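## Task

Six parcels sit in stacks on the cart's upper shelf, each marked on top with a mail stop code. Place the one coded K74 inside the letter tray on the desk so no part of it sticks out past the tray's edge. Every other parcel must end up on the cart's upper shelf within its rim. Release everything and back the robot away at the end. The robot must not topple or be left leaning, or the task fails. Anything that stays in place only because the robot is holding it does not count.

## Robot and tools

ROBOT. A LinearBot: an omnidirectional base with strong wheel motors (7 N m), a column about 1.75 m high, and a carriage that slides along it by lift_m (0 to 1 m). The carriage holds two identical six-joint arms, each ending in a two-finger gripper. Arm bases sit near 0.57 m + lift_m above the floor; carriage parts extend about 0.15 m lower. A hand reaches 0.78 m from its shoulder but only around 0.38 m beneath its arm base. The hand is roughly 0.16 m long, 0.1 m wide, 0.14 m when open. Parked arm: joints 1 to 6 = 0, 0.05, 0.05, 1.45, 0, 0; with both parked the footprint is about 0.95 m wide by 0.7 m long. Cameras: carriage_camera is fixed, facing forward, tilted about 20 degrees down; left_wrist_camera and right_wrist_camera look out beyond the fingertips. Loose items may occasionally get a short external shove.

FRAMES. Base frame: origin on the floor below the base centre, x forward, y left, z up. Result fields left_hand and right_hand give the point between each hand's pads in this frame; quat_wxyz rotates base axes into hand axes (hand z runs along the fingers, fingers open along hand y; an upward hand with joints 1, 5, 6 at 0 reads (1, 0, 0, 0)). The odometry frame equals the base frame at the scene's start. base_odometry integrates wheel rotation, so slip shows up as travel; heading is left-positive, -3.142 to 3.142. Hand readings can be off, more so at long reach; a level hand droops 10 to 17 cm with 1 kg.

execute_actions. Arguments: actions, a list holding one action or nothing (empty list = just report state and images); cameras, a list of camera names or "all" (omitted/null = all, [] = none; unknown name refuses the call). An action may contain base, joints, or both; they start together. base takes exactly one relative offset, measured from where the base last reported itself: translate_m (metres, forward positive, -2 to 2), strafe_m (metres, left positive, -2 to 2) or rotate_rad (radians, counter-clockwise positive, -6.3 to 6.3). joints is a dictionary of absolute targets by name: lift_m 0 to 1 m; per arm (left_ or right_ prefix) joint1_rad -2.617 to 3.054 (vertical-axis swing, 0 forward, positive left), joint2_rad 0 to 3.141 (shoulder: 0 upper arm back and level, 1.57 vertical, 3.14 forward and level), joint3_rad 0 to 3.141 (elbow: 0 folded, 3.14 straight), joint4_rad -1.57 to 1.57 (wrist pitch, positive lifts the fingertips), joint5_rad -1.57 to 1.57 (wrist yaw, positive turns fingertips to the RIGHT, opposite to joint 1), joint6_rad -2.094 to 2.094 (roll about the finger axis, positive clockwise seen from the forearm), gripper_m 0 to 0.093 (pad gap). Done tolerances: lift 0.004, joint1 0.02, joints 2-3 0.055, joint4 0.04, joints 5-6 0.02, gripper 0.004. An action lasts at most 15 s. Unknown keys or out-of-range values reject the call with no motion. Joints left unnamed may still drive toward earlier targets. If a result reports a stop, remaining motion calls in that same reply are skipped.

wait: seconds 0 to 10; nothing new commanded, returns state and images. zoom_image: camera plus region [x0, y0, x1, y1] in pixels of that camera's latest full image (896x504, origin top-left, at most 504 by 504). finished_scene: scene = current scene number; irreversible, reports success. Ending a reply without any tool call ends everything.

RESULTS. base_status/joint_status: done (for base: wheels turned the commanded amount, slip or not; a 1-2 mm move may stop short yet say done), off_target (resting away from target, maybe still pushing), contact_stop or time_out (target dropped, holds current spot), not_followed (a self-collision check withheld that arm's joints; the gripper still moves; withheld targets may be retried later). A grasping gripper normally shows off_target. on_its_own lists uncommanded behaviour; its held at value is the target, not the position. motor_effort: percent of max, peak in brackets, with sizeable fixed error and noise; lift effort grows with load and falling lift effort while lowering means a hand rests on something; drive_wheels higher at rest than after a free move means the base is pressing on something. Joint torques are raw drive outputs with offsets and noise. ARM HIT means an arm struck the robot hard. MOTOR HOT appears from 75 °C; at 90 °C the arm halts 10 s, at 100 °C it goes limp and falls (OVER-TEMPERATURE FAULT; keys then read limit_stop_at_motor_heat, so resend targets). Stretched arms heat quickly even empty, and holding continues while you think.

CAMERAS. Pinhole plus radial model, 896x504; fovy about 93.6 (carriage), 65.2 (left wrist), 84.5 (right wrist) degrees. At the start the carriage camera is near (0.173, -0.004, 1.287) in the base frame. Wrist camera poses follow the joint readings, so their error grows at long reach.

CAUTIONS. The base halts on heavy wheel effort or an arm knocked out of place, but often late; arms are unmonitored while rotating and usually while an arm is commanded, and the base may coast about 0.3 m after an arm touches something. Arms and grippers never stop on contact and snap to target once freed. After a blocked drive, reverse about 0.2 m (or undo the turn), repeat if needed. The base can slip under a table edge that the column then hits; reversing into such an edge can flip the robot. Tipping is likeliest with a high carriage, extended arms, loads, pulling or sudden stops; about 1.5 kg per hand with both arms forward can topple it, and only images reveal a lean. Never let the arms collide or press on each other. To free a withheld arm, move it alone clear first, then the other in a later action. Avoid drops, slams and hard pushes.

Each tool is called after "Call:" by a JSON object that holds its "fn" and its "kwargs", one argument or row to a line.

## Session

Call:
{"fn": "execute_actions", "kwargs": {
  "actions": [],
  "cameras": ["carriage_camera"]
}}

Scene clock: 0.00 s.
Joint torques (N m, as the arm reports them, + toward a larger angle): no reading
base_odometry: x=+0.000 y=+0.000 heading=+0.000 (m, m, rad; odometry frame)
base_status: not commanded
joint_positions: lift_m=+0.301 left_joint1_rad=-0.002 left_joint2_rad=+0.033 left_joint3_rad=+0.049 left_joint4_rad=+1.413 left_joint5_rad=+0.041 left_joint6_rad=-0.005 left_gripper_m=+0.095 right_joint1_rad=+0.021 right_joint2_rad=+0.035 right_joint3_rad=+0.051 right_joint4_rad=+1.454 right_joint5_rad=+0.004 right_joint6_rad=+0.006 right_gripper_m=+0.095
joint_status: not commanded
motor_effort: lift_m=+20 drive_wheels=+1 (%)
left_hand: x=+0.3084 y=+0.3292 z=+1.3042 quat_wxyz=(+0.997, +0.020, +0.071, -0.005) (m; base frame)
right_hand: x=+0.2985 y=-0.3364 z=+1.3059 quat_wxyz=(+0.999, +0.001, +0.050, +0.014) (m; base frame)
pictures: carriage_camera
camera_calibration (this result's frames):
carriage_camera: T_world_to_cam=[[-0.0361912, -0.99919, -0.0175883, 0.0249298], [-0.335707, 0.0287328, -0.941528, 1.26983], [0.941271, -0.0281705, -0.336475, 0.270095], [0, 0, 0, 1]] pos_world=[0.172959, -0.00396732, 1.28689]
Images, in order (width x height): carriage_camera 896x504.

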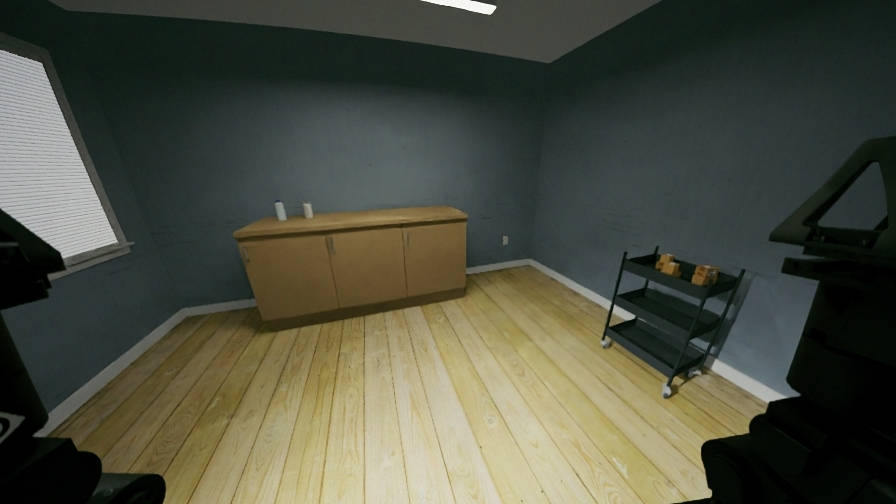

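Call:
{"fn": "execute_actions", "kwargs": {
  "actions": [
    {"base":{"rotate_rad":-1.33},"joints":{"lift_m":0.35,"left_joint1_rad":0,"left_joint5_rad":0,"left_joint2_rad":1.7,"left_joint3_rad":1.5,"left_joint4_rad":-0.8}}
  ],
  "cameras": []
}}

Call:
{"fn": "execute_actions", "kwargs": {
  "actions": [
    {"base":{"strafe_m":0.68}}
  ],
  "cameras": []
}}

Call:
{"fn": "execute_actions", "kwargs": {
  "actions": [
    {"base":{"translate_m":1.0}}
  ],
  "cameras": ["carriage_camera","left_wrist_camera"]
}}

Scene clock: 5.40 s.
Joint torques (N m, as the arm reports them, + toward a larger angle): left_arm=[  0.07 -10.98  12.43   1.47  -0.08   0.05] | right_arm=[-0.24  4.52  6.56 -0.07 -0.04 -0.08]
base_odometry: x=+0.000 y=+0.000 heading=-1.329 (m, m, rad; odometry frame)
base_status: done
joint_positions: lift_m=+0.350 left_joint1_rad=+0.002 left_joint2_rad=+1.709 left_joint3_rad=+1.475 left_joint4_rad=-0.794 left_joint5_rad=+0.004 left_joint6_rad=-0.005 left_gripper_m=+0.095 right_joint1_rad=+0.021 right_joint2_rad=+0.035 right_joint3_rad=+0.051 right_joint4_rad=+1.452 right_joint5_rad=+0.003 right_joint6_rad=+0.006 right_gripper_m=+0.095
joint_status: all done
motor_effort: lift_m=+20(26) drive_wheels=+11(25) (%)
left_hand: x=+0.7091 y=+0.3366 z=+1.0895 quat_wxyz=(+0.268, -0.003, +0.963, -0.002) (m; base frame)
right_hand: x=+0.2990 y=-0.3363 z=+1.3546 quat_wxyz=(+0.999, +0.001, +0.051, +0.014) (m; base frame)
pictures: none
No camera images: the call's "cameras" was empty. Leave "cameras" out to get every camera's image.

Scene clock: 8.97 s.
Joint torques (N m, as the arm reports them, + toward a larger angle): left_arm=[  0.04 -11.    12.32   1.48  -0.1    0.07] | right_arm=[-0.27  4.56  6.59 -0.07 -0.03 -0.09]
base_odometry: x=+0.661 y=+0.161 heading=-1.331 (m, m, rad; odometry frame)
base_status: done
joint_positions: lift_m=+0.350 left_joint1_rad=+0.002 left_joint2_rad=+1.709 left_joint3_rad=+1.475 left_joint4_rad=-0.796 left_joint5_rad=+0.004 left_joint6_rad=-0.005 left_gripper_m=+0.095 right_joint1_rad=+0.021 right_joint2_rad=+0.035 right_joint3_rad=+0.051 right_joint4_rad=+1.452 right_joint5_rad=+0.003 right_joint6_rad=+0.006 right_gripper_m=+0.095
joint_status: not commanded
motor_effort: lift_m=+20(20) drive_wheels=-13(26) (%)
left_hand: x=+0.7087 y=+0.3366 z=+1.0892 quat_wxyz=(+0.267, -0.003, +0.964, -0.002) (m; base frame)
right_hand: x=+0.2990 y=-0.3363 z=+1.3546 quat_wxyz=(+0.999, +0.001, +0.051, +0.014) (m; base frame)
pictures: none
No camera images: the call's "cameras" was empty. Leave "cameras" out to get every camera's image.

Scene clock: 13.23 s.
Joint torques (N m, as the arm reports them, + toward a larger angle): left_arm=[  0.07 -11.03  12.4    1.5   -0.08   0.06] | right_arm=[-0.27  4.57  6.53 -0.06 -0.04 -0.09]
base_odometry: x=+0.900 y=-0.810 heading=-1.330 (m, m, rad; odometry frame)
base_status: done
joint_positions: lift_m=+0.350 left_joint1_rad=+0.001 left_joint2_rad=+1.709 left_joint3_rad=+1.475 left_joint4_rad=-0.799 left_joint5_rad=+0.004 left_joint6_rad=-0.005 left_gripper_m=+0.095 right_joint1_rad=+0.021 right_joint2_rad=+0.035 right_joint3_rad=+0.051 right_joint4_rad=+1.453 right_joint5_rad=+0.003 right_joint6_rad=+0.006 right_gripper_m=+0.095
joint_status: not commanded
motor_effort: lift_m=+21(20) drive_wheels=-5(23) (%)
left_hand: x=+0.7082 y=+0.3361 z=+1.0889 quat_wxyz=(+0.266, -0.002, +0.964, -0.002) (m; base frame)
right_hand: x=+0.2988 y=-0.3364 z=+1.3547 quat_wxyz=(+0.999, +0.001, +0.051, +0.014) (m; base frame)
pictures: carriage_camera, left_wrist_camera
camera_calibration (this result's frames):
carriage_camera: T_world_to_cam=[[-0.0361912, -0.99919, -0.0175883, 0.0257872], [-0.335707, 0.0287328, -0.941528, 1.31573], [0.941271, -0.0281705, -0.336475, 0.286498], [0, 0, 0, 1]] pos_world=[0.172959, -0.00396732, 1.33565]
left_wrist_camera: T_world_to_cam=[[-0.0320416, -0.999131, -0.026662, 0.393252], [-0.996178, 0.0297556, 0.0821202, 0.611204], [-0.0812555, 0.0291913, -0.996266, 1.25423], [0, 0, 0, 1]] pos_world=[0.723382, 0.338111, 1.20984]
Images, in order (width x height): carriage_camera 896x504, left_wrist_camera 896x504.

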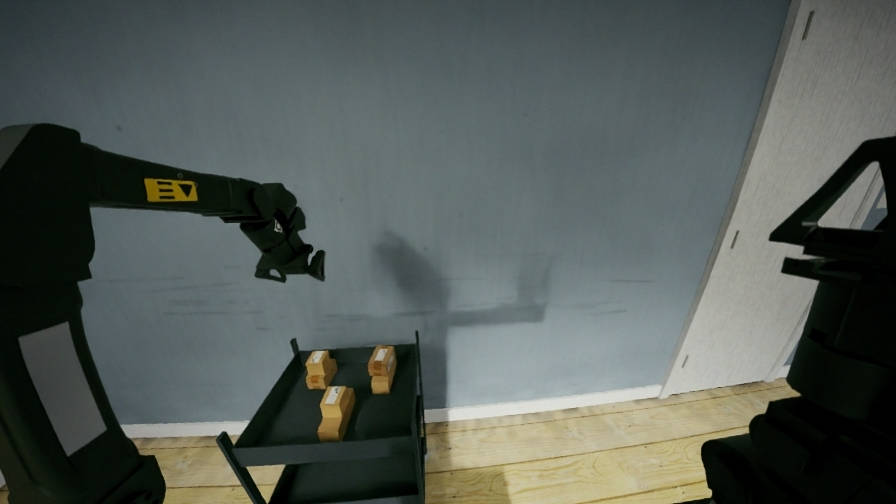

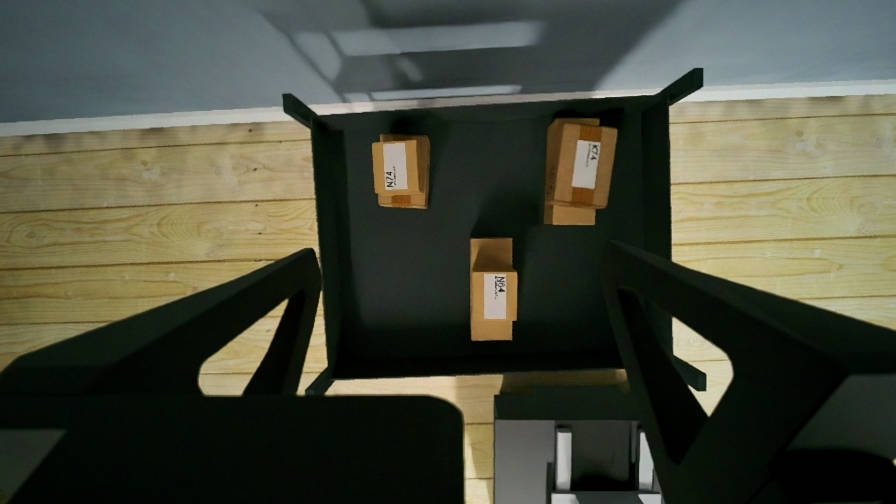

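Call:
{"fn": "zoom_image", "kwargs": {
  "camera": "left_wrist_camera",
  "region": [360,100,640,350]
}}

Region (360, 100, 640, 350) of left_wrist_camera's 896x504 image, scaled by 1.800, with more detail than that image has; it fills the top 450 rows of this view, and the rest is white.

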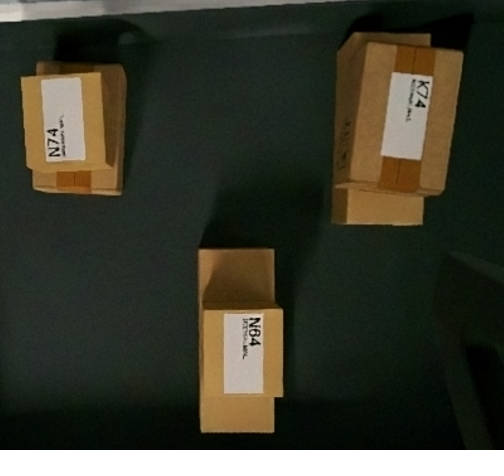

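Call:
{"fn": "execute_actions", "kwargs": {
  "actions": [
    {"base":{"strafe_m":-0.147},"joints":{"left_joint2_rad":2.1,"left_joint3_rad":1.95,"left_joint4_rad":-1.42,"lift_m":0.2}}
  ],
  "cameras": []
}}

Call:
{"fn": "execute_actions", "kwargs": {
  "actions": [
    {"base":{"translate_m":0.1}}
  ],
  "cameras": ["carriage_camera","left_wrist_camera"]
}}

Scene clock: 19.87 s.
Joint torques (N m, as the arm reports them, + toward a larger angle): left_arm=[  0.28 -14.6   10.82   0.33  -0.08   0.06] | right_arm=[-0.3   4.56  6.6  -0.09 -0.04 -0.09]
base_odometry: x=+0.757 y=-0.845 heading=-1.330 (m, m, rad; odometry frame)
base_status: done
joint_positions: lift_m=+0.200 left_joint1_rad=-0.001 left_joint2_rad=+2.114 left_joint3_rad=+1.928 left_joint4_rad=-1.417 left_joint5_rad=+0.003 left_joint6_rad=-0.005 left_gripper_m=+0.095 right_joint1_rad=+0.021 right_joint2_rad=+0.035 right_joint3_rad=+0.051 right_joint4_rad=+1.453 right_joint5_rad=+0.003 right_joint6_rad=+0.006 right_gripper_m=+0.095
joint_status: all done
motor_effort: lift_m=+21(23) drive_wheels=-2(19) (%)
left_hand: x=+0.6740 y=+0.3355 z=+0.8808 quat_wxyz=(-0.016, -0.002, +1.000, -0.002) (m; base frame)
right_hand: x=+0.2987 y=-0.3364 z=+1.2046 quat_wxyz=(+0.999, +0.001, +0.051, +0.014) (m; base frame)
pictures: none
No camera images: the call's "cameras" was empty. Leave "cameras" out to get every camera's image.

Scene clock: 21.43 s.
Joint torques (N m, as the arm reports them, + toward a larger angle): left_arm=[  0.2  -14.49  10.93   0.35  -0.07   0.07] | right_arm=[-0.28  4.53  6.57 -0.07 -0.05 -0.08]
base_odometry: x=+0.780 y=-0.943 heading=-1.330 (m, m, rad; odometry frame)
base_status: done
joint_positions: lift_m=+0.200 left_joint1_rad=-0.001 left_joint2_rad=+2.112 left_joint3_rad=+1.928 left_joint4_rad=-1.418 left_joint5_rad=+0.003 left_joint6_rad=-0.005 left_gripper_m=+0.095 right_joint1_rad=+0.021 right_joint2_rad=+0.035 right_joint3_rad=+0.051 right_joint4_rad=+1.452 right_joint5_rad=+0.003 right_joint6_rad=+0.006 right_gripper_m=+0.095
joint_status: not commanded
motor_effort: lift_m=+20(21) drive_wheels=-7(13) (%)
left_hand: x=+0.6737 y=+0.3355 z=+0.8814 quat_wxyz=(-0.016, -0.002, +1.000, -0.002) (m; base frame)
right_hand: x=+0.2990 y=-0.3363 z=+1.2046 quat_wxyz=(+0.999, +0.001, +0.051, +0.014) (m; base frame)
pictures: carriage_camera, left_wrist_camera
camera_calibration (this result's frames):
carriage_camera: T_world_to_cam=[[-0.0361912, -0.99919, -0.0175883, 0.0231476], [-0.335707, 0.0287328, -0.941528, 1.17443], [0.941271, -0.0281705, -0.336475, 0.236002], [0, 0, 0, 1]] pos_world=[0.172959, -0.00396732, 1.18557]
left_wrist_camera: T_world_to_cam=[[-0.0427704, -0.999072, -0.00509843, 0.374246], [-0.794372, 0.0309113, 0.606645, -0.00473897], [-0.605924, 0.0299965, -0.794956, 1.22052], [0, 0, 0, 1]] pos_world=[0.751787, 0.337433, 0.975046]
Images, in order (width x height): carriage_camera 896x504, left_wrist_camera 896x504.

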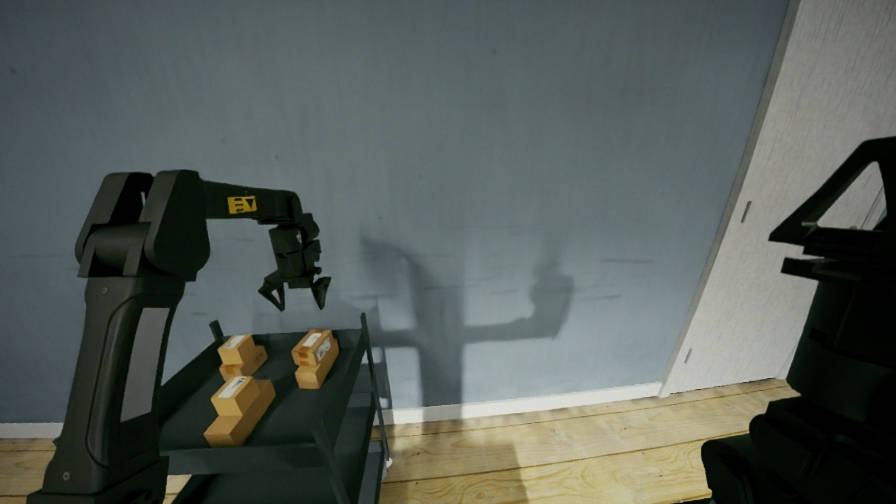

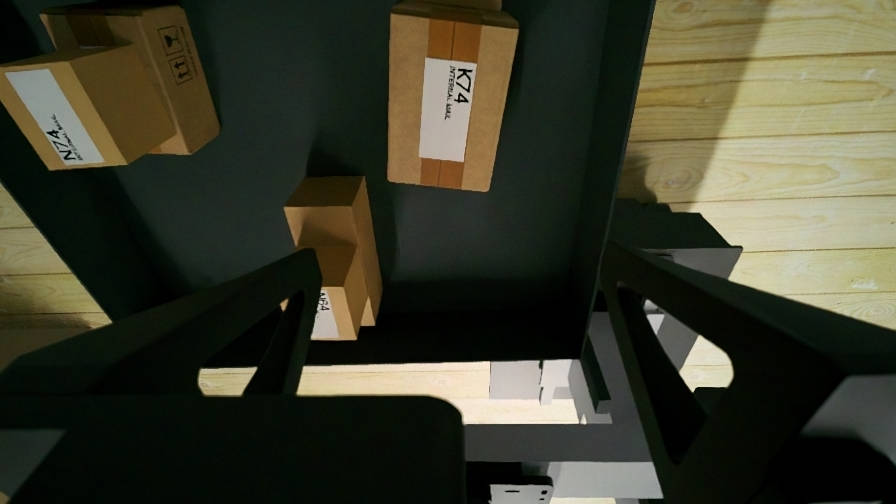

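Call:
{"fn": "execute_actions", "kwargs": {
  "actions": [
    {"base":{"translate_m":0.015},"joints":{"lift_m":0.1,"left_joint1_rad":0.015}}
  ],
  "cameras": []
}}

Call:
{"fn": "execute_actions", "kwargs": {
  "actions": [
    {"joints":{"lift_m":0.045}}
  ],
  "cameras": ["left_wrist_camera","carriage_camera"]
}}

Scene clock: 25.00 s.
Joint torques (N m, as the arm reports them, + toward a larger angle): left_arm=[  0.68 -13.39  10.18   0.38  -0.07   0.05] | right_arm=[-0.28  4.51  6.53 -0.09 -0.04 -0.09]
base_odometry: x=+0.784 y=-0.957 heading=-1.331 (m, m, rad; odometry frame)
base_status: done
joint_positions: lift_m=+0.100 left_joint1_rad=+0.009 left_joint2_rad=+2.102 left_joint3_rad=+1.935 left_joint4_rad=-1.420 left_joint5_rad=+0.003 left_joint6_rad=-0.005 left_gripper_m=+0.095 right_joint1_rad=+0.021 right_joint2_rad=+0.035 right_joint3_rad=+0.051 right_joint4_rad=+1.454 right_joint5_rad=+0.003 right_joint6_rad=+0.006 right_gripper_m=+0.095
joint_status: all done
motor_effort: lift_m=+20(21) drive_wheels=-6(17) (%)
left_hand: x=+0.6749 y=+0.3393 z=+0.7870 quat_wxyz=(-0.008, -0.007, +1.000, -0.002) (m; base frame)
right_hand: x=+0.2986 y=-0.3364 z=+1.1046 quat_wxyz=(+0.999, +0.001, +0.051, +0.014) (m; base frame)
pictures: none
No camera images: the call's "cameras" was empty. Leave "cameras" out to get every camera's image.

Scene clock: 25.77 s.
Joint torques (N m, as the arm reports them, + toward a larger angle): left_arm=[  0.6  -13.68  10.12   0.4   -0.08   0.05] | right_arm=[-0.26  4.54  6.52 -0.11 -0.04 -0.1 ]
base_odometry: x=+0.784 y=-0.957 heading=-1.331 (m, m, rad; odometry frame)
base_status: not commanded
joint_positions: lift_m=+0.045 left_joint1_rad=+0.009 left_joint2_rad=+2.105 left_joint3_rad=+1.935 left_joint4_rad=-1.421 left_joint5_rad=+0.003 left_joint6_rad=-0.005 left_gripper_m=+0.095 right_joint1_rad=+0.021 right_joint2_rad=+0.035 right_joint3_rad=+0.051 right_joint4_rad=+1.454 right_joint5_rad=+0.003 right_joint6_rad=+0.006 right_gripper_m=+0.095
joint_status: all done
motor_effort: lift_m=+21(18) drive_wheels=-5(4) (%)
left_hand: x=+0.6747 y=+0.3393 z=+0.7308 quat_wxyz=(-0.010, -0.007, +1.000, -0.002) (m; base frame)
right_hand: x=+0.2985 y=-0.3364 z=+1.0496 quat_wxyz=(+0.999, +0.001, +0.050, +0.014) (m; base frame)
pictures: carriage_camera, left_wrist_camera
camera_calibration (this result's frames):
carriage_camera: T_world_to_cam=[[-0.0361912, -0.99919, -0.0175883, 0.0204212], [-0.335707, 0.0287328, -0.941528, 1.02848], [0.941271, -0.0281705, -0.336475, 0.183844], [0, 0, 0, 1]] pos_world=[0.172959, -0.00396732, 1.03056]
left_wrist_camera: T_world_to_cam=[[-0.0331795, -0.999434, -0.00557948, 0.371346], [-0.80152, 0.0232734, 0.597514, 0.101407], [-0.597046, 0.0242973, -0.801839, 1.10228], [0, 0, 0, 1]] pos_world=[0.751711, 0.341993, 0.825329]
Images, in order (width x height): carriage_camera 896x504, left_wrist_camera 896x504.

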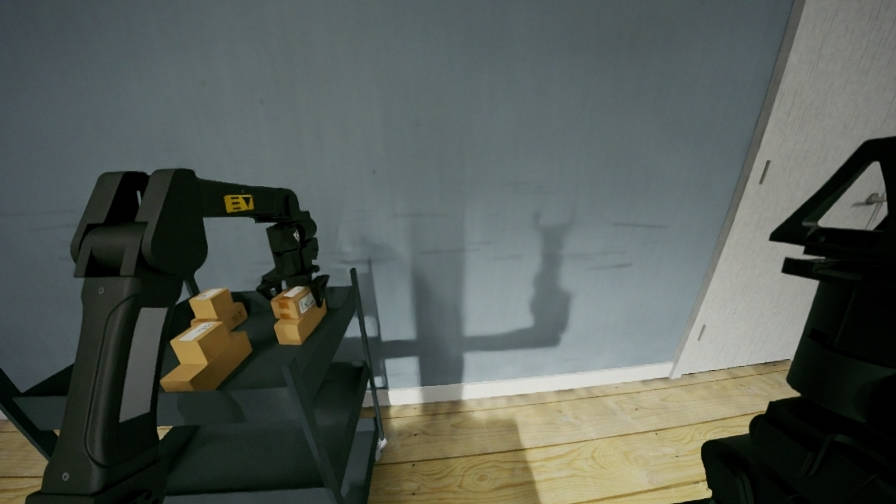

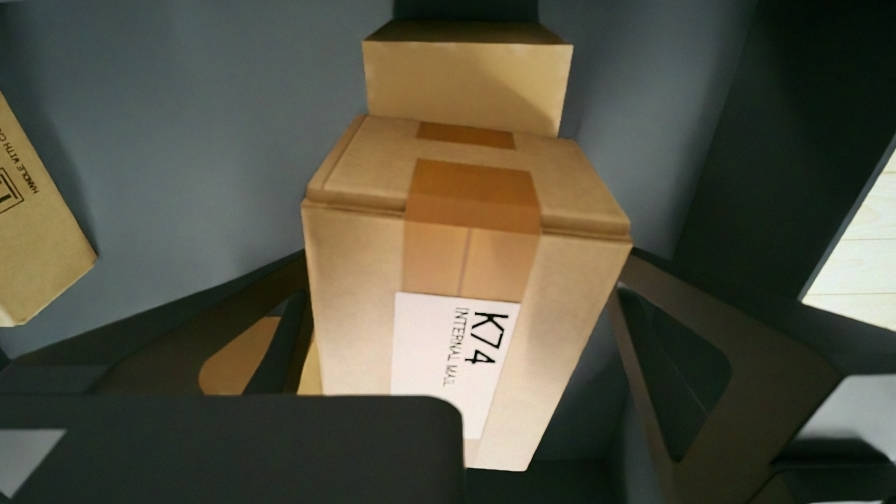

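Call:
{"fn": "execute_actions", "kwargs": {
  "actions": [
    {"joints":{"lift_m":0.03}}
  ],
  "cameras": []
}}

Call:
{"fn": "execute_actions", "kwargs": {
  "actions": [
    {"joints":{"left_gripper_m":0.03}}
  ],
  "cameras": []
}}

Call:
{"fn": "execute_actions", "kwargs": {
  "actions": [
    {"joints":{"lift_m":0.35}}
  ],
  "cameras": ["left_wrist_camera"]
}}

Call:
{"fn": "execute_actions", "kwargs": {
  "actions": [
    {"base":{"translate_m":-0.5},"joints":{"lift_m":0.6}}
  ],
  "cameras": []
}}

Call:
{"fn": "execute_actions", "kwargs": {
  "actions": [
    {"base":{"rotate_rad":-1.8}}
  ],
  "cameras": ["carriage_camera"]
}}

Scene clock: 29.00 s.
Joint torques (N m, as the arm reports them, + toward a larger angle): left_arm=[  0.66 -13.81  10.16   0.39  -0.08   0.05] | right_arm=[-0.29  4.56  6.58 -0.08 -0.04 -0.09]
base_odometry: x=+0.784 y=-0.957 heading=-1.331 (m, m, rad; odometry frame)
base_status: not commanded
joint_positions: lift_m=+0.030 left_joint1_rad=+0.009 left_joint2_rad=+2.106 left_joint3_rad=+1.935 left_joint4_rad=-1.421 left_joint5_rad=+0.003 left_joint6_rad=-0.005 left_gripper_m=+0.095 right_joint1_rad=+0.021 right_joint2_rad=+0.035 right_joint3_rad=+0.051 right_joint4_rad=+1.454 right_joint5_rad=+0.003 right_joint6_rad=+0.006 right_gripper_m=+0.095
joint_status: all done
motor_effort: lift_m=+21(21) drive_wheels=-6(3) (%)
left_hand: x=+0.6747 y=+0.3393 z=+0.7155 quat_wxyz=(-0.011, -0.007, +1.000, -0.002) (m; base frame)
right_hand: x=+0.2986 y=-0.3364 z=+1.0346 quat_wxyz=(+0.999, +0.001, +0.051, +0.014) (m; base frame)
pictures: none
No camera images: the call's "cameras" was empty. Leave "cameras" out to get every camera's image.

Scene clock: 29.63 s.
Joint torques (N m, as the arm reports them, + toward a larger angle): left_arm=[  0.61 -13.8   10.13   0.39  -0.06   0.05] | right_arm=[-0.27  4.58  6.54 -0.09 -0.04 -0.1 ]
base_odometry: x=+0.784 y=-0.957 heading=-1.331 (m, m, rad; odometry frame)
base_status: not commanded
joint_positions: lift_m=+0.030 left_joint1_rad=+0.009 left_joint2_rad=+2.106 left_joint3_rad=+1.935 left_joint4_rad=-1.421 left_joint5_rad=+0.003 left_joint6_rad=-0.005 left_gripper_m=+0.062 right_joint1_rad=+0.021 right_joint2_rad=+0.035 right_joint3_rad=+0.051 right_joint4_rad=+1.454 right_joint5_rad=+0.003 right_joint6_rad=+0.006 right_gripper_m=+0.095
joint_status: left_gripper_m off_target (ended at +0.062, target +0.030)
motor_effort: lift_m=+20(21) drive_wheels=-8(6) (%)
left_hand: x=+0.6748 y=+0.3394 z=+0.7155 quat_wxyz=(-0.010, -0.007, +1.000, -0.001) (m; base frame)
right_hand: x=+0.2986 y=-0.3364 z=+1.0346 quat_wxyz=(+0.999, +0.001, +0.051, +0.014) (m; base frame)
pictures: none
No camera images: the call's "cameras" was empty. Leave "cameras" out to get every camera's image.

Scene clock: 31.43 s.
Joint torques (N m, as the arm reports them, + toward a larger angle): left_arm=[  0.69 -13.94  10.1    0.42  -0.08   0.05] | right_arm=[-0.27  4.57  6.52 -0.09 -0.04 -0.09]
base_odometry: x=+0.784 y=-0.957 heading=-1.331 (m, m, rad; odometry frame)
base_status: not commanded
joint_positions: lift_m=+0.350 left_joint1_rad=+0.009 left_joint2_rad=+2.107 left_joint3_rad=+1.935 left_joint4_rad=-1.420 left_joint5_rad=+0.003 left_joint6_rad=-0.005 left_gripper_m=+0.062 right_joint1_rad=+0.021 right_joint2_rad=+0.035 right_joint3_rad=+0.051 right_joint4_rad=+1.454 right_joint5_rad=+0.003 right_joint6_rad=+0.006 right_gripper_m=+0.095
joint_status: all done
motor_effort: lift_m=+20(24) drive_wheels=+7(5) (%)
left_hand: x=+0.6749 y=+0.3394 z=+1.0354 quat_wxyz=(-0.011, -0.007, +1.000, -0.001) (m; base frame)
right_hand: x=+0.2985 y=-0.3364 z=+1.3547 quat_wxyz=(+0.999, +0.001, +0.050, +0.014) (m; base frame)
pictures: left_wrist_camera
camera_calibration (this result's frames):
left_wrist_camera: T_world_to_cam=[[-0.0331917, -0.999431, -0.00592848, 0.373487], [-0.801062, 0.0230557, 0.598137, -0.081303], [-0.59766, 0.0246023, -0.801372, 1.34642], [0, 0, 0, 1]] pos_world=[0.751968, 0.342025, 1.12983]
Images, in order (width x height): left_wrist_camera 896x504.

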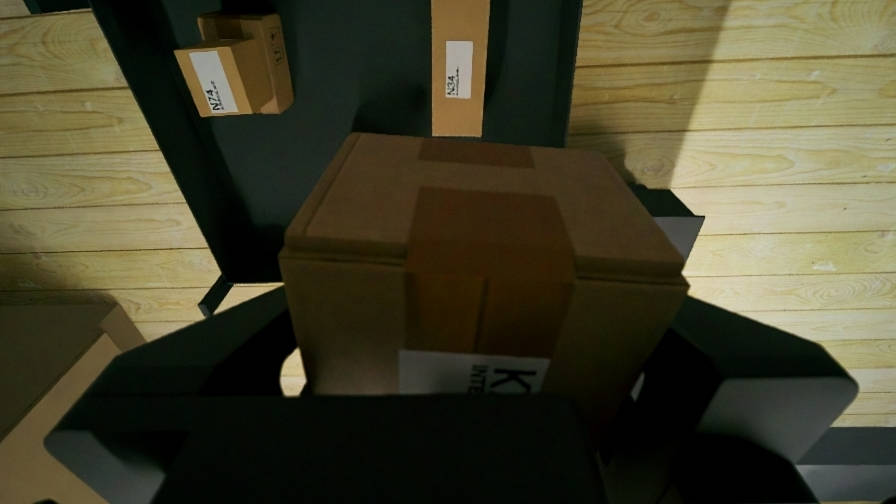

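Scene clock: 34.53 s.
Joint torques (N m, as the arm reports them, + toward a larger angle): left_arm=[  0.52 -14.01  10.05   0.4   -0.05   0.06] | right_arm=[-0.28  4.57  6.53 -0.07 -0.04 -0.09]
base_odometry: x=+0.665 y=-0.471 heading=-1.331 (m, m, rad; odometry frame)
base_status: done
joint_positions: lift_m=+0.600 left_joint1_rad=+0.010 left_joint2_rad=+2.108 left_joint3_rad=+1.935 left_joint4_rad=-1.419 left_joint5_rad=+0.003 left_joint6_rad=-0.005 left_gripper_m=+0.062 right_joint1_rad=+0.021 right_joint2_rad=+0.035 right_joint3_rad=+0.051 right_joint4_rad=+1.453 right_joint5_rad=+0.003 right_joint6_rad=+0.006 right_gripper_m=+0.095
joint_status: all done
motor_effort: lift_m=+20(23) drive_wheels=-1(16) (%)
left_hand: x=+0.6752 y=+0.3398 z=+1.2849 quat_wxyz=(-0.011, -0.008, +1.000, -0.001) (m; base frame)
right_hand: x=+0.2989 y=-0.3363 z=+1.6047 quat_wxyz=(+0.999, +0.001, +0.051, +0.014) (m; base frame)
pictures: none
No camera images: the call's "cameras" was empty. Leave "cameras" out to get every camera's image.

Scene clock: 37.83 s.
Joint torques (N m, as the arm reports them, + toward a larger angle): left_arm=[ -0.09 -14.02  10.15   0.3   -0.08   0.06] | right_arm=[-0.28  4.57  6.54 -0.07 -0.03 -0.1 ]
base_odometry: x=+0.665 y=-0.472 heading=-3.131 (m, m, rad; odometry frame)
base_status: done
joint_positions: lift_m=+0.600 left_joint1_rad=+0.018 left_joint2_rad=+2.108 left_joint3_rad=+1.935 left_joint4_rad=-1.411 left_joint5_rad=+0.003 left_joint6_rad=-0.005 left_gripper_m=+0.062 right_joint1_rad=+0.021 right_joint2_rad=+0.035 right_joint3_rad=+0.051 right_joint4_rad=+1.452 right_joint5_rad=+0.004 right_joint6_rad=+0.006 right_gripper_m=+0.095
joint_status: not commanded
motor_effort: lift_m=+20(20) drive_wheels=+10(24) (%)
left_hand: x=+0.6770 y=+0.3429 z=+1.2849 quat_wxyz=(-0.007, -0.011, +1.000, -0.001) (m; base frame)
right_hand: x=+0.2990 y=-0.3364 z=+1.6047 quat_wxyz=(+0.999, +0.001, +0.051, +0.014) (m; base frame)
pictures: carriage_camera
camera_calibration (this result's frames):
carriage_camera: T_world_to_cam=[[-0.0361912, -0.99919, -0.0175883, 0.0301847], [-0.335707, 0.0287328, -0.941528, 1.55113], [0.941271, -0.0281705, -0.336475, 0.370625], [0, 0, 0, 1]] pos_world=[0.172959, -0.00396732, 1.58567]
Images, in order (width x height): carriage_camera 896x504.

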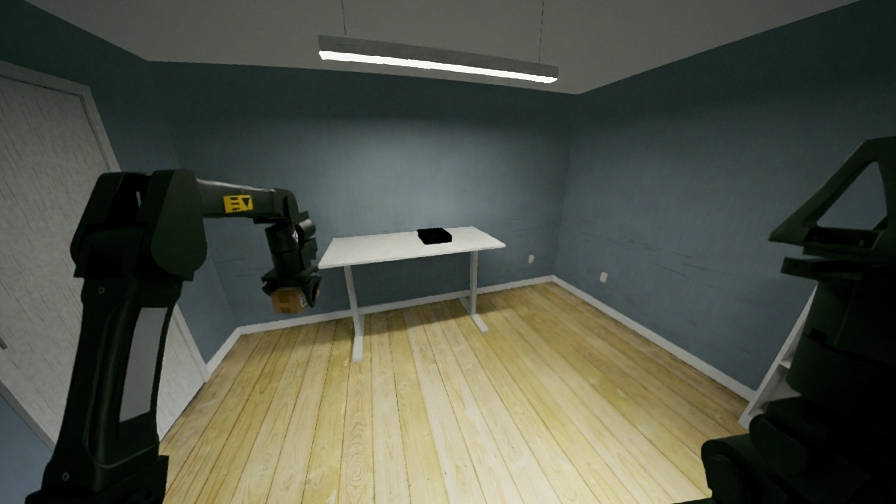

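Call:
{"fn": "execute_actions", "kwargs": {
  "actions": [
    {"base":{"rotate_rad":0.29}}
  ],
  "cameras": []
}}

Call:
{"fn": "execute_actions", "kwargs": {
  "actions": [
    {"base":{"strafe_m":-0.9}}
  ],
  "cameras": ["carriage_camera"]
}}

Call:
{"fn": "execute_actions", "kwargs": {
  "actions": [
    {"base":{"translate_m":1.0}}
  ],
  "cameras": ["carriage_camera"]
}}

Scene clock: 42.70 s.
Joint torques (N m, as the arm reports them, + toward a larger angle): left_arm=[ -0.2  -14.06  10.19   0.36  -0.08   0.06] | right_arm=[-0.27  4.58  6.62 -0.07 -0.04 -0.09]
base_odometry: x=+0.665 y=-0.472 heading=-2.842 (m, m, rad; odometry frame)
base_status: done
joint_positions: lift_m=+0.600 left_joint1_rad=+0.020 left_joint2_rad=+2.108 left_joint3_rad=+1.935 left_joint4_rad=-1.417 left_joint5_rad=+0.003 left_joint6_rad=-0.005 left_gripper_m=+0.062 right_joint1_rad=+0.021 right_joint2_rad=+0.035 right_joint3_rad=+0.051 right_joint4_rad=+1.453 right_joint5_rad=+0.004 right_joint6_rad=+0.006 right_gripper_m=+0.095
joint_status: not commanded
motor_effort: lift_m=+20(20) drive_wheels=-14(16) (%)
left_hand: x=+0.6756 y=+0.3437 z=+1.2849 quat_wxyz=(-0.010, -0.012, +1.000, -0.002) (m; base frame)
right_hand: x=+0.2988 y=-0.3364 z=+1.6047 quat_wxyz=(+0.999, +0.001, +0.051, +0.014) (m; base frame)
pictures: none
No camera images: the call's "cameras" was empty. Leave "cameras" out to get every camera's image.

Scene clock: 46.77 s.
Joint torques (N m, as the arm reports them, + toward a larger angle): left_arm=[  0.12 -13.95  10.14   0.35  -0.05   0.05] | right_arm=[-0.25  4.58  6.53 -0.07 -0.04 -0.08]
base_odometry: x=+0.400 y=+0.389 heading=-2.843 (m, m, rad; odometry frame)
base_status: done
joint_positions: lift_m=+0.600 left_joint1_rad=+0.015 left_joint2_rad=+2.108 left_joint3_rad=+1.935 left_joint4_rad=-1.417 left_joint5_rad=+0.003 left_joint6_rad=-0.005 left_gripper_m=+0.062 right_joint1_rad=+0.021 right_joint2_rad=+0.035 right_joint3_rad=+0.051 right_joint4_rad=+1.453 right_joint5_rad=+0.003 right_joint6_rad=+0.006 right_gripper_m=+0.095
joint_status: not commanded
motor_effort: lift_m=+20(20) drive_wheels=-9(23) (%)
left_hand: x=+0.6757 y=+0.3421 z=+1.2849 quat_wxyz=(-0.010, -0.010, +1.000, -0.001) (m; base frame)
right_hand: x=+0.2987 y=-0.3364 z=+1.6047 quat_wxyz=(+0.999, +0.001, +0.051, +0.014) (m; base frame)
pictures: carriage_camera
camera_calibration (this result's frames):
carriage_camera: T_world_to_cam=[[-0.0361912, -0.99919, -0.0175883, 0.0301847], [-0.335707, 0.0287328, -0.941528, 1.55113], [0.941271, -0.0281705, -0.336475, 0.370625], [0, 0, 0, 1]] pos_world=[0.172959, -0.00396732, 1.58567]
Images, in order (width x height): carriage_camera 896x504.

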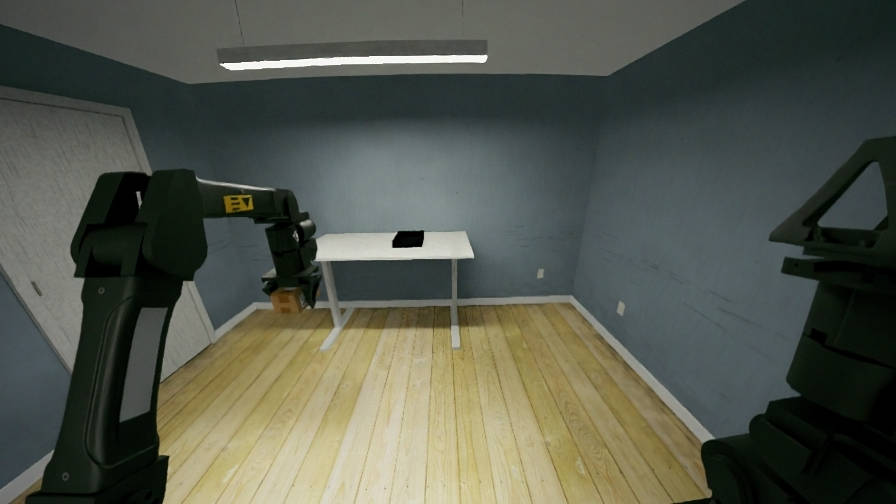

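Scene clock: 51.07 s.
Joint torques (N m, as the arm reports them, + toward a larger angle): left_arm=[  0.15 -14.    10.16   0.36  -0.09   0.05] | right_arm=[-0.29  4.52  6.57 -0.06 -0.04 -0.09]
base_odometry: x=-0.556 y=+0.096 heading=-2.844 (m, m, rad; odometry frame)
base_status: done
joint_positions: lift_m=+0.600 left_joint1_rad=+0.016 left_joint2_rad=+2.108 left_joint3_rad=+1.935 left_joint4_rad=-1.418 left_joint5_rad=+0.003 left_joint6_rad=-0.005 left_gripper_m=+0.062 right_joint1_rad=+0.021 right_joint2_rad=+0.035 right_joint3_rad=+0.051 right_joint4_rad=+1.453 right_joint5_rad=+0.003 right_joint6_rad=+0.006 right_gripper_m=+0.095
joint_status: not commanded
motor_effort: lift_m=+20(20) drive_wheels=-8(24) (%)
left_hand: x=+0.6755 y=+0.3422 z=+1.2849 quat_wxyz=(-0.010, -0.010, +1.000, -0.001) (m; base frame)
right_hand: x=+0.2989 y=-0.3363 z=+1.6047 quat_wxyz=(+0.999, +0.001, +0.051, +0.014) (m; base frame)
pictures: carriage_camera
camera_calibration (this result's frames):
carriage_camera: T_world_to_cam=[[-0.0361912, -0.99919, -0.0175883, 0.0301846], [-0.335707, 0.0287328, -0.941528, 1.55112], [0.941271, -0.0281705, -0.336475, 0.370623], [0, 0, 0, 1]] pos_world=[0.172959, -0.00396732, 1.58566]
Images, in order (width x height): carriage_camera 896x504.

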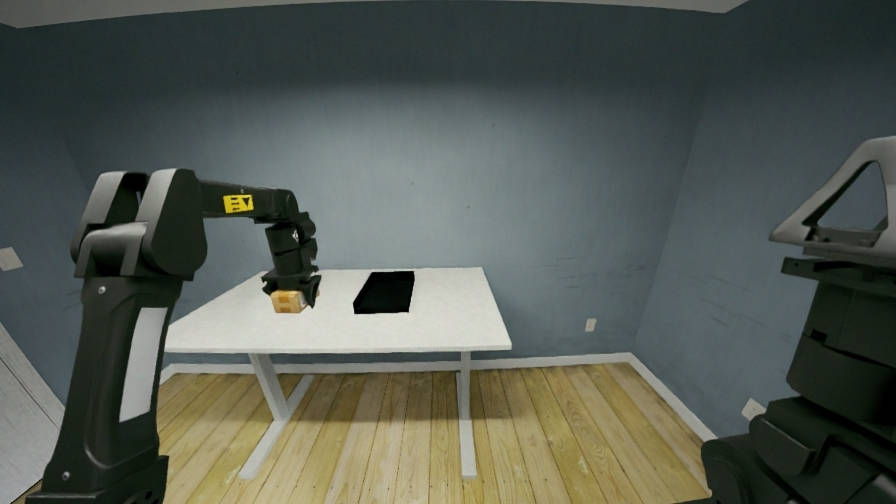

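Call:
{"fn": "execute_actions", "kwargs": {
  "actions": [
    {"base":{"strafe_m":-0.04}}
  ],
  "cameras": []
}}

Call:
{"fn": "execute_actions", "kwargs": {
  "actions": [
    {"base":{"translate_m":0.54},"joints":{"left_joint2_rad":2.4,"left_joint4_rad":-1.12}}
  ],
  "cameras": ["carriage_camera","left_wrist_camera"]
}}

Scene clock: 55.10 s.
Joint torques (N m, as the arm reports them, + toward a larger angle): left_arm=[  0.2  -13.94  10.12   0.36  -0.09   0.04] | right_arm=[-0.27  4.52  6.53 -0.09 -0.05 -0.09]
base_odometry: x=-0.568 y=+0.134 heading=-2.843 (m, m, rad; odometry frame)
base_status: done
joint_positions: lift_m=+0.600 left_joint1_rad=+0.015 left_joint2_rad=+2.108 left_joint3_rad=+1.935 left_joint4_rad=-1.418 left_joint5_rad=+0.003 left_joint6_rad=-0.005 left_gripper_m=+0.062 right_joint1_rad=+0.021 right_joint2_rad=+0.035 right_joint3_rad=+0.051 right_joint4_rad=+1.453 right_joint5_rad=+0.003 right_joint6_rad=+0.006 right_gripper_m=+0.095
joint_status: not commanded
motor_effort: lift_m=+20(20) drive_wheels=+7(16) (%)
left_hand: x=+0.6754 y=+0.3419 z=+1.2849 quat_wxyz=(-0.010, -0.010, +1.000, -0.001) (m; base frame)
right_hand: x=+0.2988 y=-0.3364 z=+1.6047 quat_wxyz=(+0.999, +0.001, +0.051, +0.014) (m; base frame)
pictures: none
No camera images: the call's "cameras" was empty. Leave "cameras" out to get every camera's image.

Scene clock: 58.33 s.
Joint torques (N m, as the arm reports them, + toward a larger angle): left_arm=[  0.2  -17.54  10.     0.36  -0.07   0.06] | right_arm=[-0.29  4.56  6.58 -0.06 -0.04 -0.09]
base_odometry: x=-1.084 y=-0.024 heading=-2.844 (m, m, rad; odometry frame)
base_status: done
joint_positions: lift_m=+0.600 left_joint1_rad=+0.015 left_joint2_rad=+2.418 left_joint3_rad=+1.935 left_joint4_rad=-1.121 left_joint5_rad=+0.003 left_joint6_rad=-0.005 left_gripper_m=+0.062 right_joint1_rad=+0.021 right_joint2_rad=+0.035 right_joint3_rad=+0.051 right_joint4_rad=+1.452 right_joint5_rad=+0.003 right_joint6_rad=+0.006 right_gripper_m=+0.095
joint_status: all done
motor_effort: lift_m=+21(20) drive_wheels=-7(24) (%)
left_hand: x=+0.7282 y=+0.3427 z=+1.1552 quat_wxyz=(-0.016, -0.010, +1.000, -0.001) (m; base frame)
right_hand: x=+0.2991 y=-0.3363 z=+1.6046 quat_wxyz=(+0.999, +0.001, +0.051, +0.014) (m; base frame)
pictures: carriage_camera, left_wrist_camera
camera_calibration (this result's frames):
carriage_camera: T_world_to_cam=[[-0.0361912, -0.99919, -0.0175883, 0.0301835], [-0.335707, 0.0287328, -0.941528, 1.55107], [0.941271, -0.0281705, -0.336475, 0.370603], [0, 0, 0, 1]] pos_world=[0.172959, -0.00396732, 1.5856]
left_wrist_camera: T_world_to_cam=[[-0.0271707, -0.999614, -0.00581214, 0.374819], [-0.794056, 0.0180507, 0.607577, -0.124684], [-0.607237, 0.0211235, -0.79424, 1.47416], [0, 0, 0, 1]] pos_world=[0.806346, 0.345786, 1.24877]
Images, in order (width x height): carriage_camera 896x504, left_wrist_camera 896x504.

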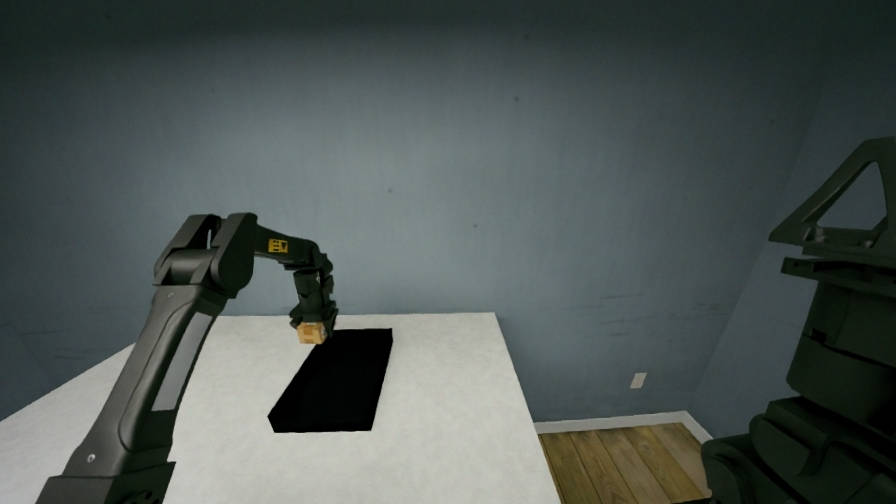

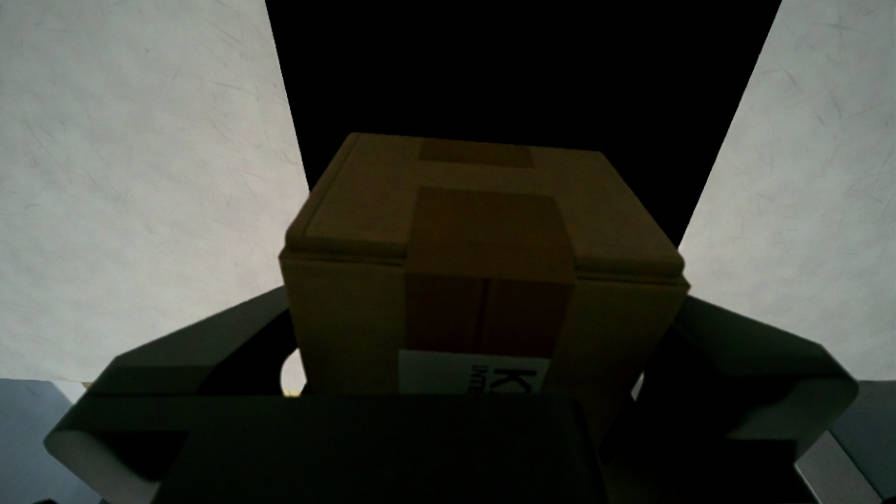

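Call:
{"fn": "execute_actions", "kwargs": {
  "actions": [
    {"base":{"translate_m":0.03},"joints":{"lift_m":0.5,"left_joint1_rad":-0.01}}
  ],
  "cameras": []
}}

Call:
{"fn": "execute_actions", "kwargs": {
  "actions": [
    {"joints":{"left_joint2_rad":2.56,"left_joint4_rad":-0.96}}
  ],
  "cameras": ["carriage_camera","left_wrist_camera"]
}}

Scene clock: 61.87 s.
Joint torques (N m, as the arm reports them, + toward a larger angle): left_arm=[ -0.21 -17.03  10.05   0.36  -0.07   0.05] | right_arm=[-0.29  4.54  6.5  -0.07 -0.03 -0.09]
base_odometry: x=-1.113 y=-0.032 heading=-2.845 (m, m, rad; odometry frame)
base_status: done
joint_positions: lift_m=+0.500 left_joint1_rad=-0.005 left_joint2_rad=+2.414 left_joint3_rad=+1.935 left_joint4_rad=-1.120 left_joint5_rad=+0.003 left_joint6_rad=-0.005 left_gripper_m=+0.062 right_joint1_rad=+0.021 right_joint2_rad=+0.035 right_joint3_rad=+0.051 right_joint4_rad=+1.453 right_joint5_rad=+0.003 right_joint6_rad=+0.006 right_gripper_m=+0.095
joint_status: all done
motor_effort: lift_m=+21(21) drive_wheels=+10(21) (%)
left_hand: x=+0.7291 y=+0.3335 z=+1.0572 quat_wxyz=(-0.014, +0.000, +1.000, -0.001) (m; base frame)
right_hand: x=+0.2989 y=-0.3363 z=+1.5045 quat_wxyz=(+0.999, +0.001, +0.051, +0.014) (m; base frame)
pictures: none
No camera images: the call's "cameras" was empty. Leave "cameras" out to get every camera's image.

Scene clock: 62.73 s.
Joint torques (N m, as the arm reports them, + toward a larger angle): left_arm=[ -0.29 -18.26   9.54   0.4   -0.07   0.06] | right_arm=[-0.26  4.53  6.54 -0.08 -0.04 -0.09]
base_odometry: x=-1.113 y=-0.032 heading=-2.845 (m, m, rad; odometry frame)
base_status: not commanded
joint_positions: lift_m=+0.500 left_joint1_rad=-0.005 left_joint2_rad=+2.579 left_joint3_rad=+1.935 left_joint4_rad=-0.964 left_joint5_rad=+0.003 left_joint6_rad=-0.005 left_gripper_m=+0.062 right_joint1_rad=+0.021 right_joint2_rad=+0.035 right_joint3_rad=+0.051 right_joint4_rad=+1.453 right_joint5_rad=+0.003 right_joint6_rad=+0.006 right_gripper_m=+0.095
joint_status: all done
motor_effort: lift_m=+21(21) drive_wheels=+9(5) (%)
left_hand: x=+0.7398 y=+0.3334 z=+0.9830 quat_wxyz=(-0.019, +0.000, +1.000, -0.001) (m; base frame)
right_hand: x=+0.2989 y=-0.3363 z=+1.5046 quat_wxyz=(+0.999, +0.001, +0.051, +0.014) (m; base frame)
pictures: carriage_camera, left_wrist_camera
camera_calibration (this result's frames):
carriage_camera: T_world_to_cam=[[-0.0361912, -0.99919, -0.0175883, 0.0284244], [-0.335707, 0.0287328, -0.941528, 1.4569], [0.941271, -0.0281705, -0.336475, 0.33695], [0, 0, 0, 1]] pos_world=[0.172959, -0.00396732, 1.48559]
left_wrist_camera: T_world_to_cam=[[-0.0473982, -0.99886, -0.00563545, 0.379421], [-0.790972, 0.0340868, 0.610902, -0.0215882], [-0.610013, 0.0334132, -0.791686, 1.34002], [0, 0, 0, 1]] pos_world=[0.818336, 0.334951, 1.0762]
Images, in order (width x height): carriage_camera 896x504, left_wrist_camera 896x504.

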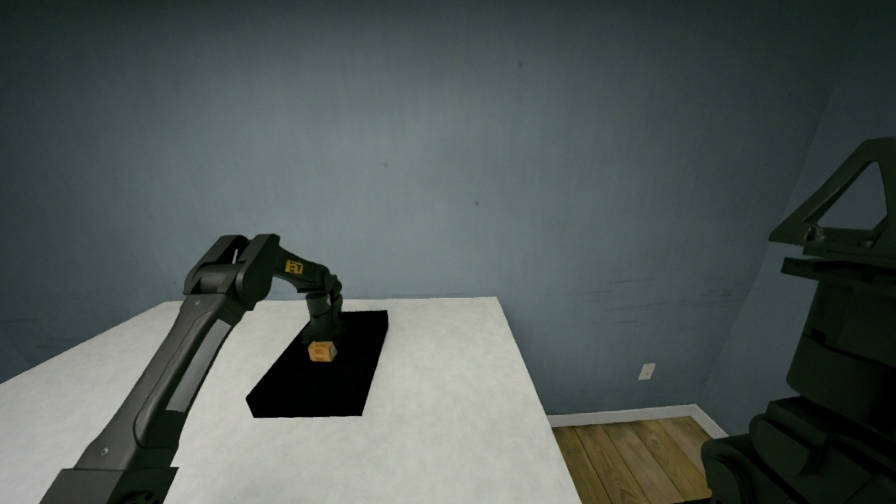

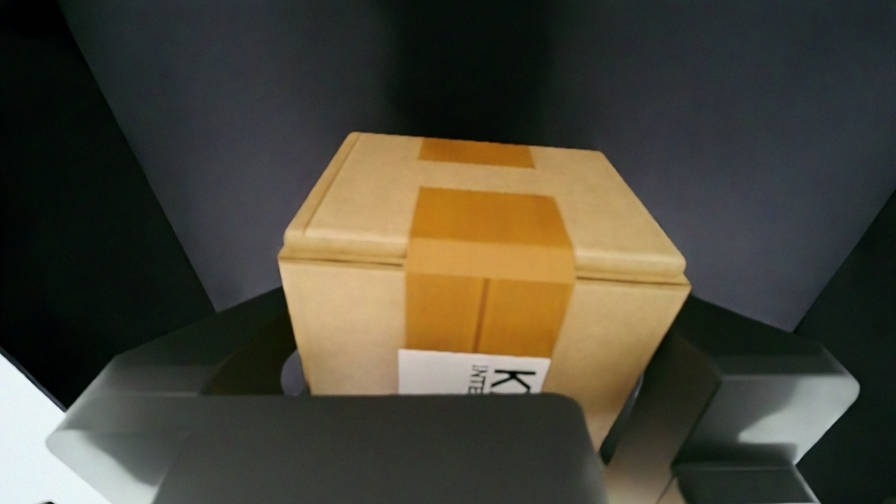

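Call:
{"fn": "execute_actions", "kwargs": {
  "actions": [
    {"joints":{"lift_m":0.487}}
  ],
  "cameras": []
}}

Call:
{"fn": "execute_actions", "kwargs": {
  "actions": [
    {"joints":{"left_gripper_m":0.088}}
  ],
  "cameras": []
}}

Call:
{"fn": "execute_actions", "kwargs": {
  "actions": [
    {"joints":{"lift_m":0.65}}
  ],
  "cameras": []
}}

Call:
{"fn": "execute_actions", "kwargs": {
  "actions": [
    {"base":{"translate_m":-0.3},"joints":{"left_joint2_rad":1.7,"left_joint3_rad":1.5}}
  ],
  "cameras": ["carriage_camera"]
}}

Scene clock: 65.50 s.
Joint torques (N m, as the arm reports them, + toward a larger angle): left_arm=[ -0.23 -17.82   9.62   0.38  -0.07   0.05] | right_arm=[-0.26  4.52  6.57 -0.07 -0.04 -0.1 ]
base_odometry: x=-1.113 y=-0.032 heading=-2.845 (m, m, rad; odometry frame)
base_status: not commanded
joint_positions: lift_m=+0.487 left_joint1_rad=-0.005 left_joint2_rad=+2.574 left_joint3_rad=+1.935 left_joint4_rad=-0.962 left_joint5_rad=+0.003 left_joint6_rad=-0.005 left_gripper_m=+0.062 right_joint1_rad=+0.021 right_joint2_rad=+0.035 right_joint3_rad=+0.051 right_joint4_rad=+1.453 right_joint5_rad=+0.003 right_joint6_rad=+0.006 right_gripper_m=+0.095
joint_status: all done
motor_effort: lift_m=+22(24) drive_wheels=-7(4) (%)
left_hand: x=+0.7413 y=+0.3334 z=+0.9723 quat_wxyz=(-0.015, +0.000, +1.000, -0.001) (m; base frame)
right_hand: x=+0.2989 y=-0.3363 z=+1.4915 quat_wxyz=(+0.999, +0.001, +0.051, +0.014) (m; base frame)
pictures: none
No camera images: the call's "cameras" was empty. Leave "cameras" out to get every camera's image.

Scene clock: 66.13 s.
Joint torques (N m, as the arm reports them, + toward a larger angle): left_arm=[ -0.18 -17.94   9.62   0.37  -0.07   0.06] | right_arm=[-0.25  4.5   6.54 -0.07 -0.04 -0.09]
base_odometry: x=-1.113 y=-0.032 heading=-2.845 (m, m, rad; odometry frame)
base_status: not commanded
joint_positions: lift_m=+0.487 left_joint1_rad=-0.005 left_joint2_rad=+2.574 left_joint3_rad=+1.935 left_joint4_rad=-0.962 left_joint5_rad=+0.003 left_joint6_rad=-0.005 left_gripper_m=+0.088 right_joint1_rad=+0.021 right_joint2_rad=+0.035 right_joint3_rad=+0.051 right_joint4_rad=+1.453 right_joint5_rad=+0.003 right_joint6_rad=+0.006 right_gripper_m=+0.095
joint_status: all done
motor_effort: lift_m=+21(22) drive_wheels=-8(9) (%)
left_hand: x=+0.7413 y=+0.3334 z=+0.9723 quat_wxyz=(-0.015, +0.000, +1.000, -0.001) (m; base frame)
right_hand: x=+0.2989 y=-0.3363 z=+1.4915 quat_wxyz=(+0.999, +0.001, +0.051, +0.014) (m; base frame)
pictures: none
No camera images: the call's "cameras" was empty. Leave "cameras" out to get every camera's image.

Scene clock: 67.33 s.
Joint torques (N m, as the arm reports them, + toward a larger angle): left_arm=[ -0.26 -16.48   9.75   0.4   -0.07   0.06] | right_arm=[-0.26  4.54  6.54 -0.06 -0.05 -0.09]
base_odometry: x=-1.113 y=-0.032 heading=-2.845 (m, m, rad; odometry frame)
base_status: not commanded
joint_positions: lift_m=+0.650 left_joint1_rad=-0.005 left_joint2_rad=+2.560 left_joint3_rad=+1.935 left_joint4_rad=-0.959 left_joint5_rad=+0.003 left_joint6_rad=-0.005 left_gripper_m=+0.088 right_joint1_rad=+0.021 right_joint2_rad=+0.035 right_joint3_rad=+0.051 right_joint4_rad=+1.453 right_joint5_rad=+0.003 right_joint6_rad=+0.006 right_gripper_m=+0.095
joint_status: all done
motor_effort: lift_m=+20(24) drive_wheels=+9(10) (%)
left_hand: x=+0.7448 y=+0.3334 z=+1.1416 quat_wxyz=(-0.007, +0.000, +1.000, -0.001) (m; base frame)
right_hand: x=+0.2989 y=-0.3363 z=+1.6547 quat_wxyz=(+0.999, +0.001, +0.051, +0.014) (m; base frame)
pictures: none
No camera images: the call's "cameras" was empty. Leave "cameras" out to get every camera's image.

Scene clock: 69.90 s.
Joint torques (N m, as the arm reports them, + toward a larger angle): left_arm=[ -0.29 -10.23   7.86   1.3   -0.08   0.05] | right_arm=[-0.28  4.56  6.53 -0.1  -0.05 -0.09]
base_odometry: x=-0.826 y=+0.056 heading=-2.845 (m, m, rad; odometry frame)
base_status: done
joint_positions: lift_m=+0.650 left_joint1_rad=-0.005 left_joint2_rad=+1.703 left_joint3_rad=+1.520 left_joint4_rad=-0.960 left_joint5_rad=+0.003 left_joint6_rad=-0.005 left_gripper_m=+0.088 right_joint1_rad=+0.021 right_joint2_rad=+0.035 right_joint3_rad=+0.051 right_joint4_rad=+1.455 right_joint5_rad=+0.003 right_joint6_rad=+0.006 right_gripper_m=+0.095
joint_status: all done
motor_effort: lift_m=+20(19) drive_wheels=+4(20) (%)
left_hand: x=+0.6822 y=+0.3337 z=+1.3895 quat_wxyz=(+0.213, +0.000, +0.977, -0.002) (m; base frame)
right_hand: x=+0.2983 y=-0.3364 z=+1.6547 quat_wxyz=(+0.999, +0.001, +0.050, +0.014) (m; base frame)
pictures: carriage_camera
camera_calibration (this result's frames):
carriage_camera: T_world_to_cam=[[-0.0361912, -0.99919, -0.0175883, 0.0310641], [-0.335707, 0.0287328, -0.941528, 1.59821], [0.941271, -0.0281705, -0.336475, 0.387449], [0, 0, 0, 1]] pos_world=[0.172959, -0.00396732, 1.63567]
Images, in order (width x height): carriage_camera 896x504.

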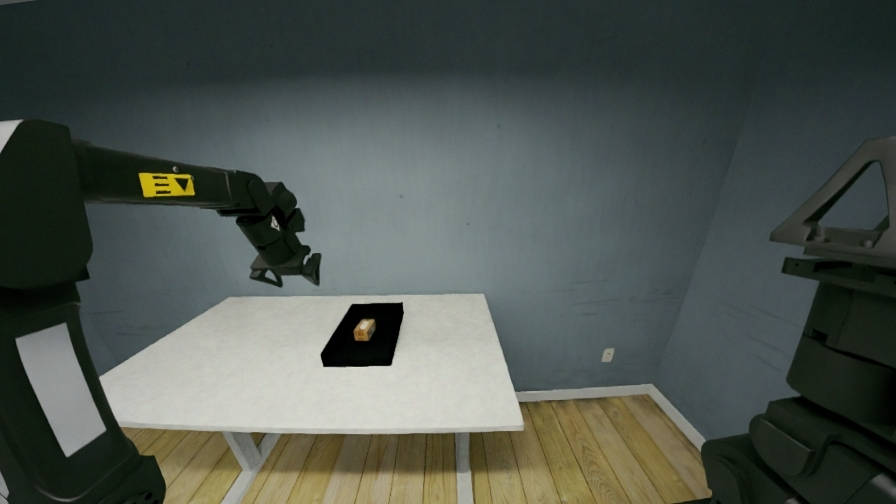

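Call:
{"fn": "finished_scene", "kwargs": {
  "scene": 2
}}

The scene is finished: the task was done.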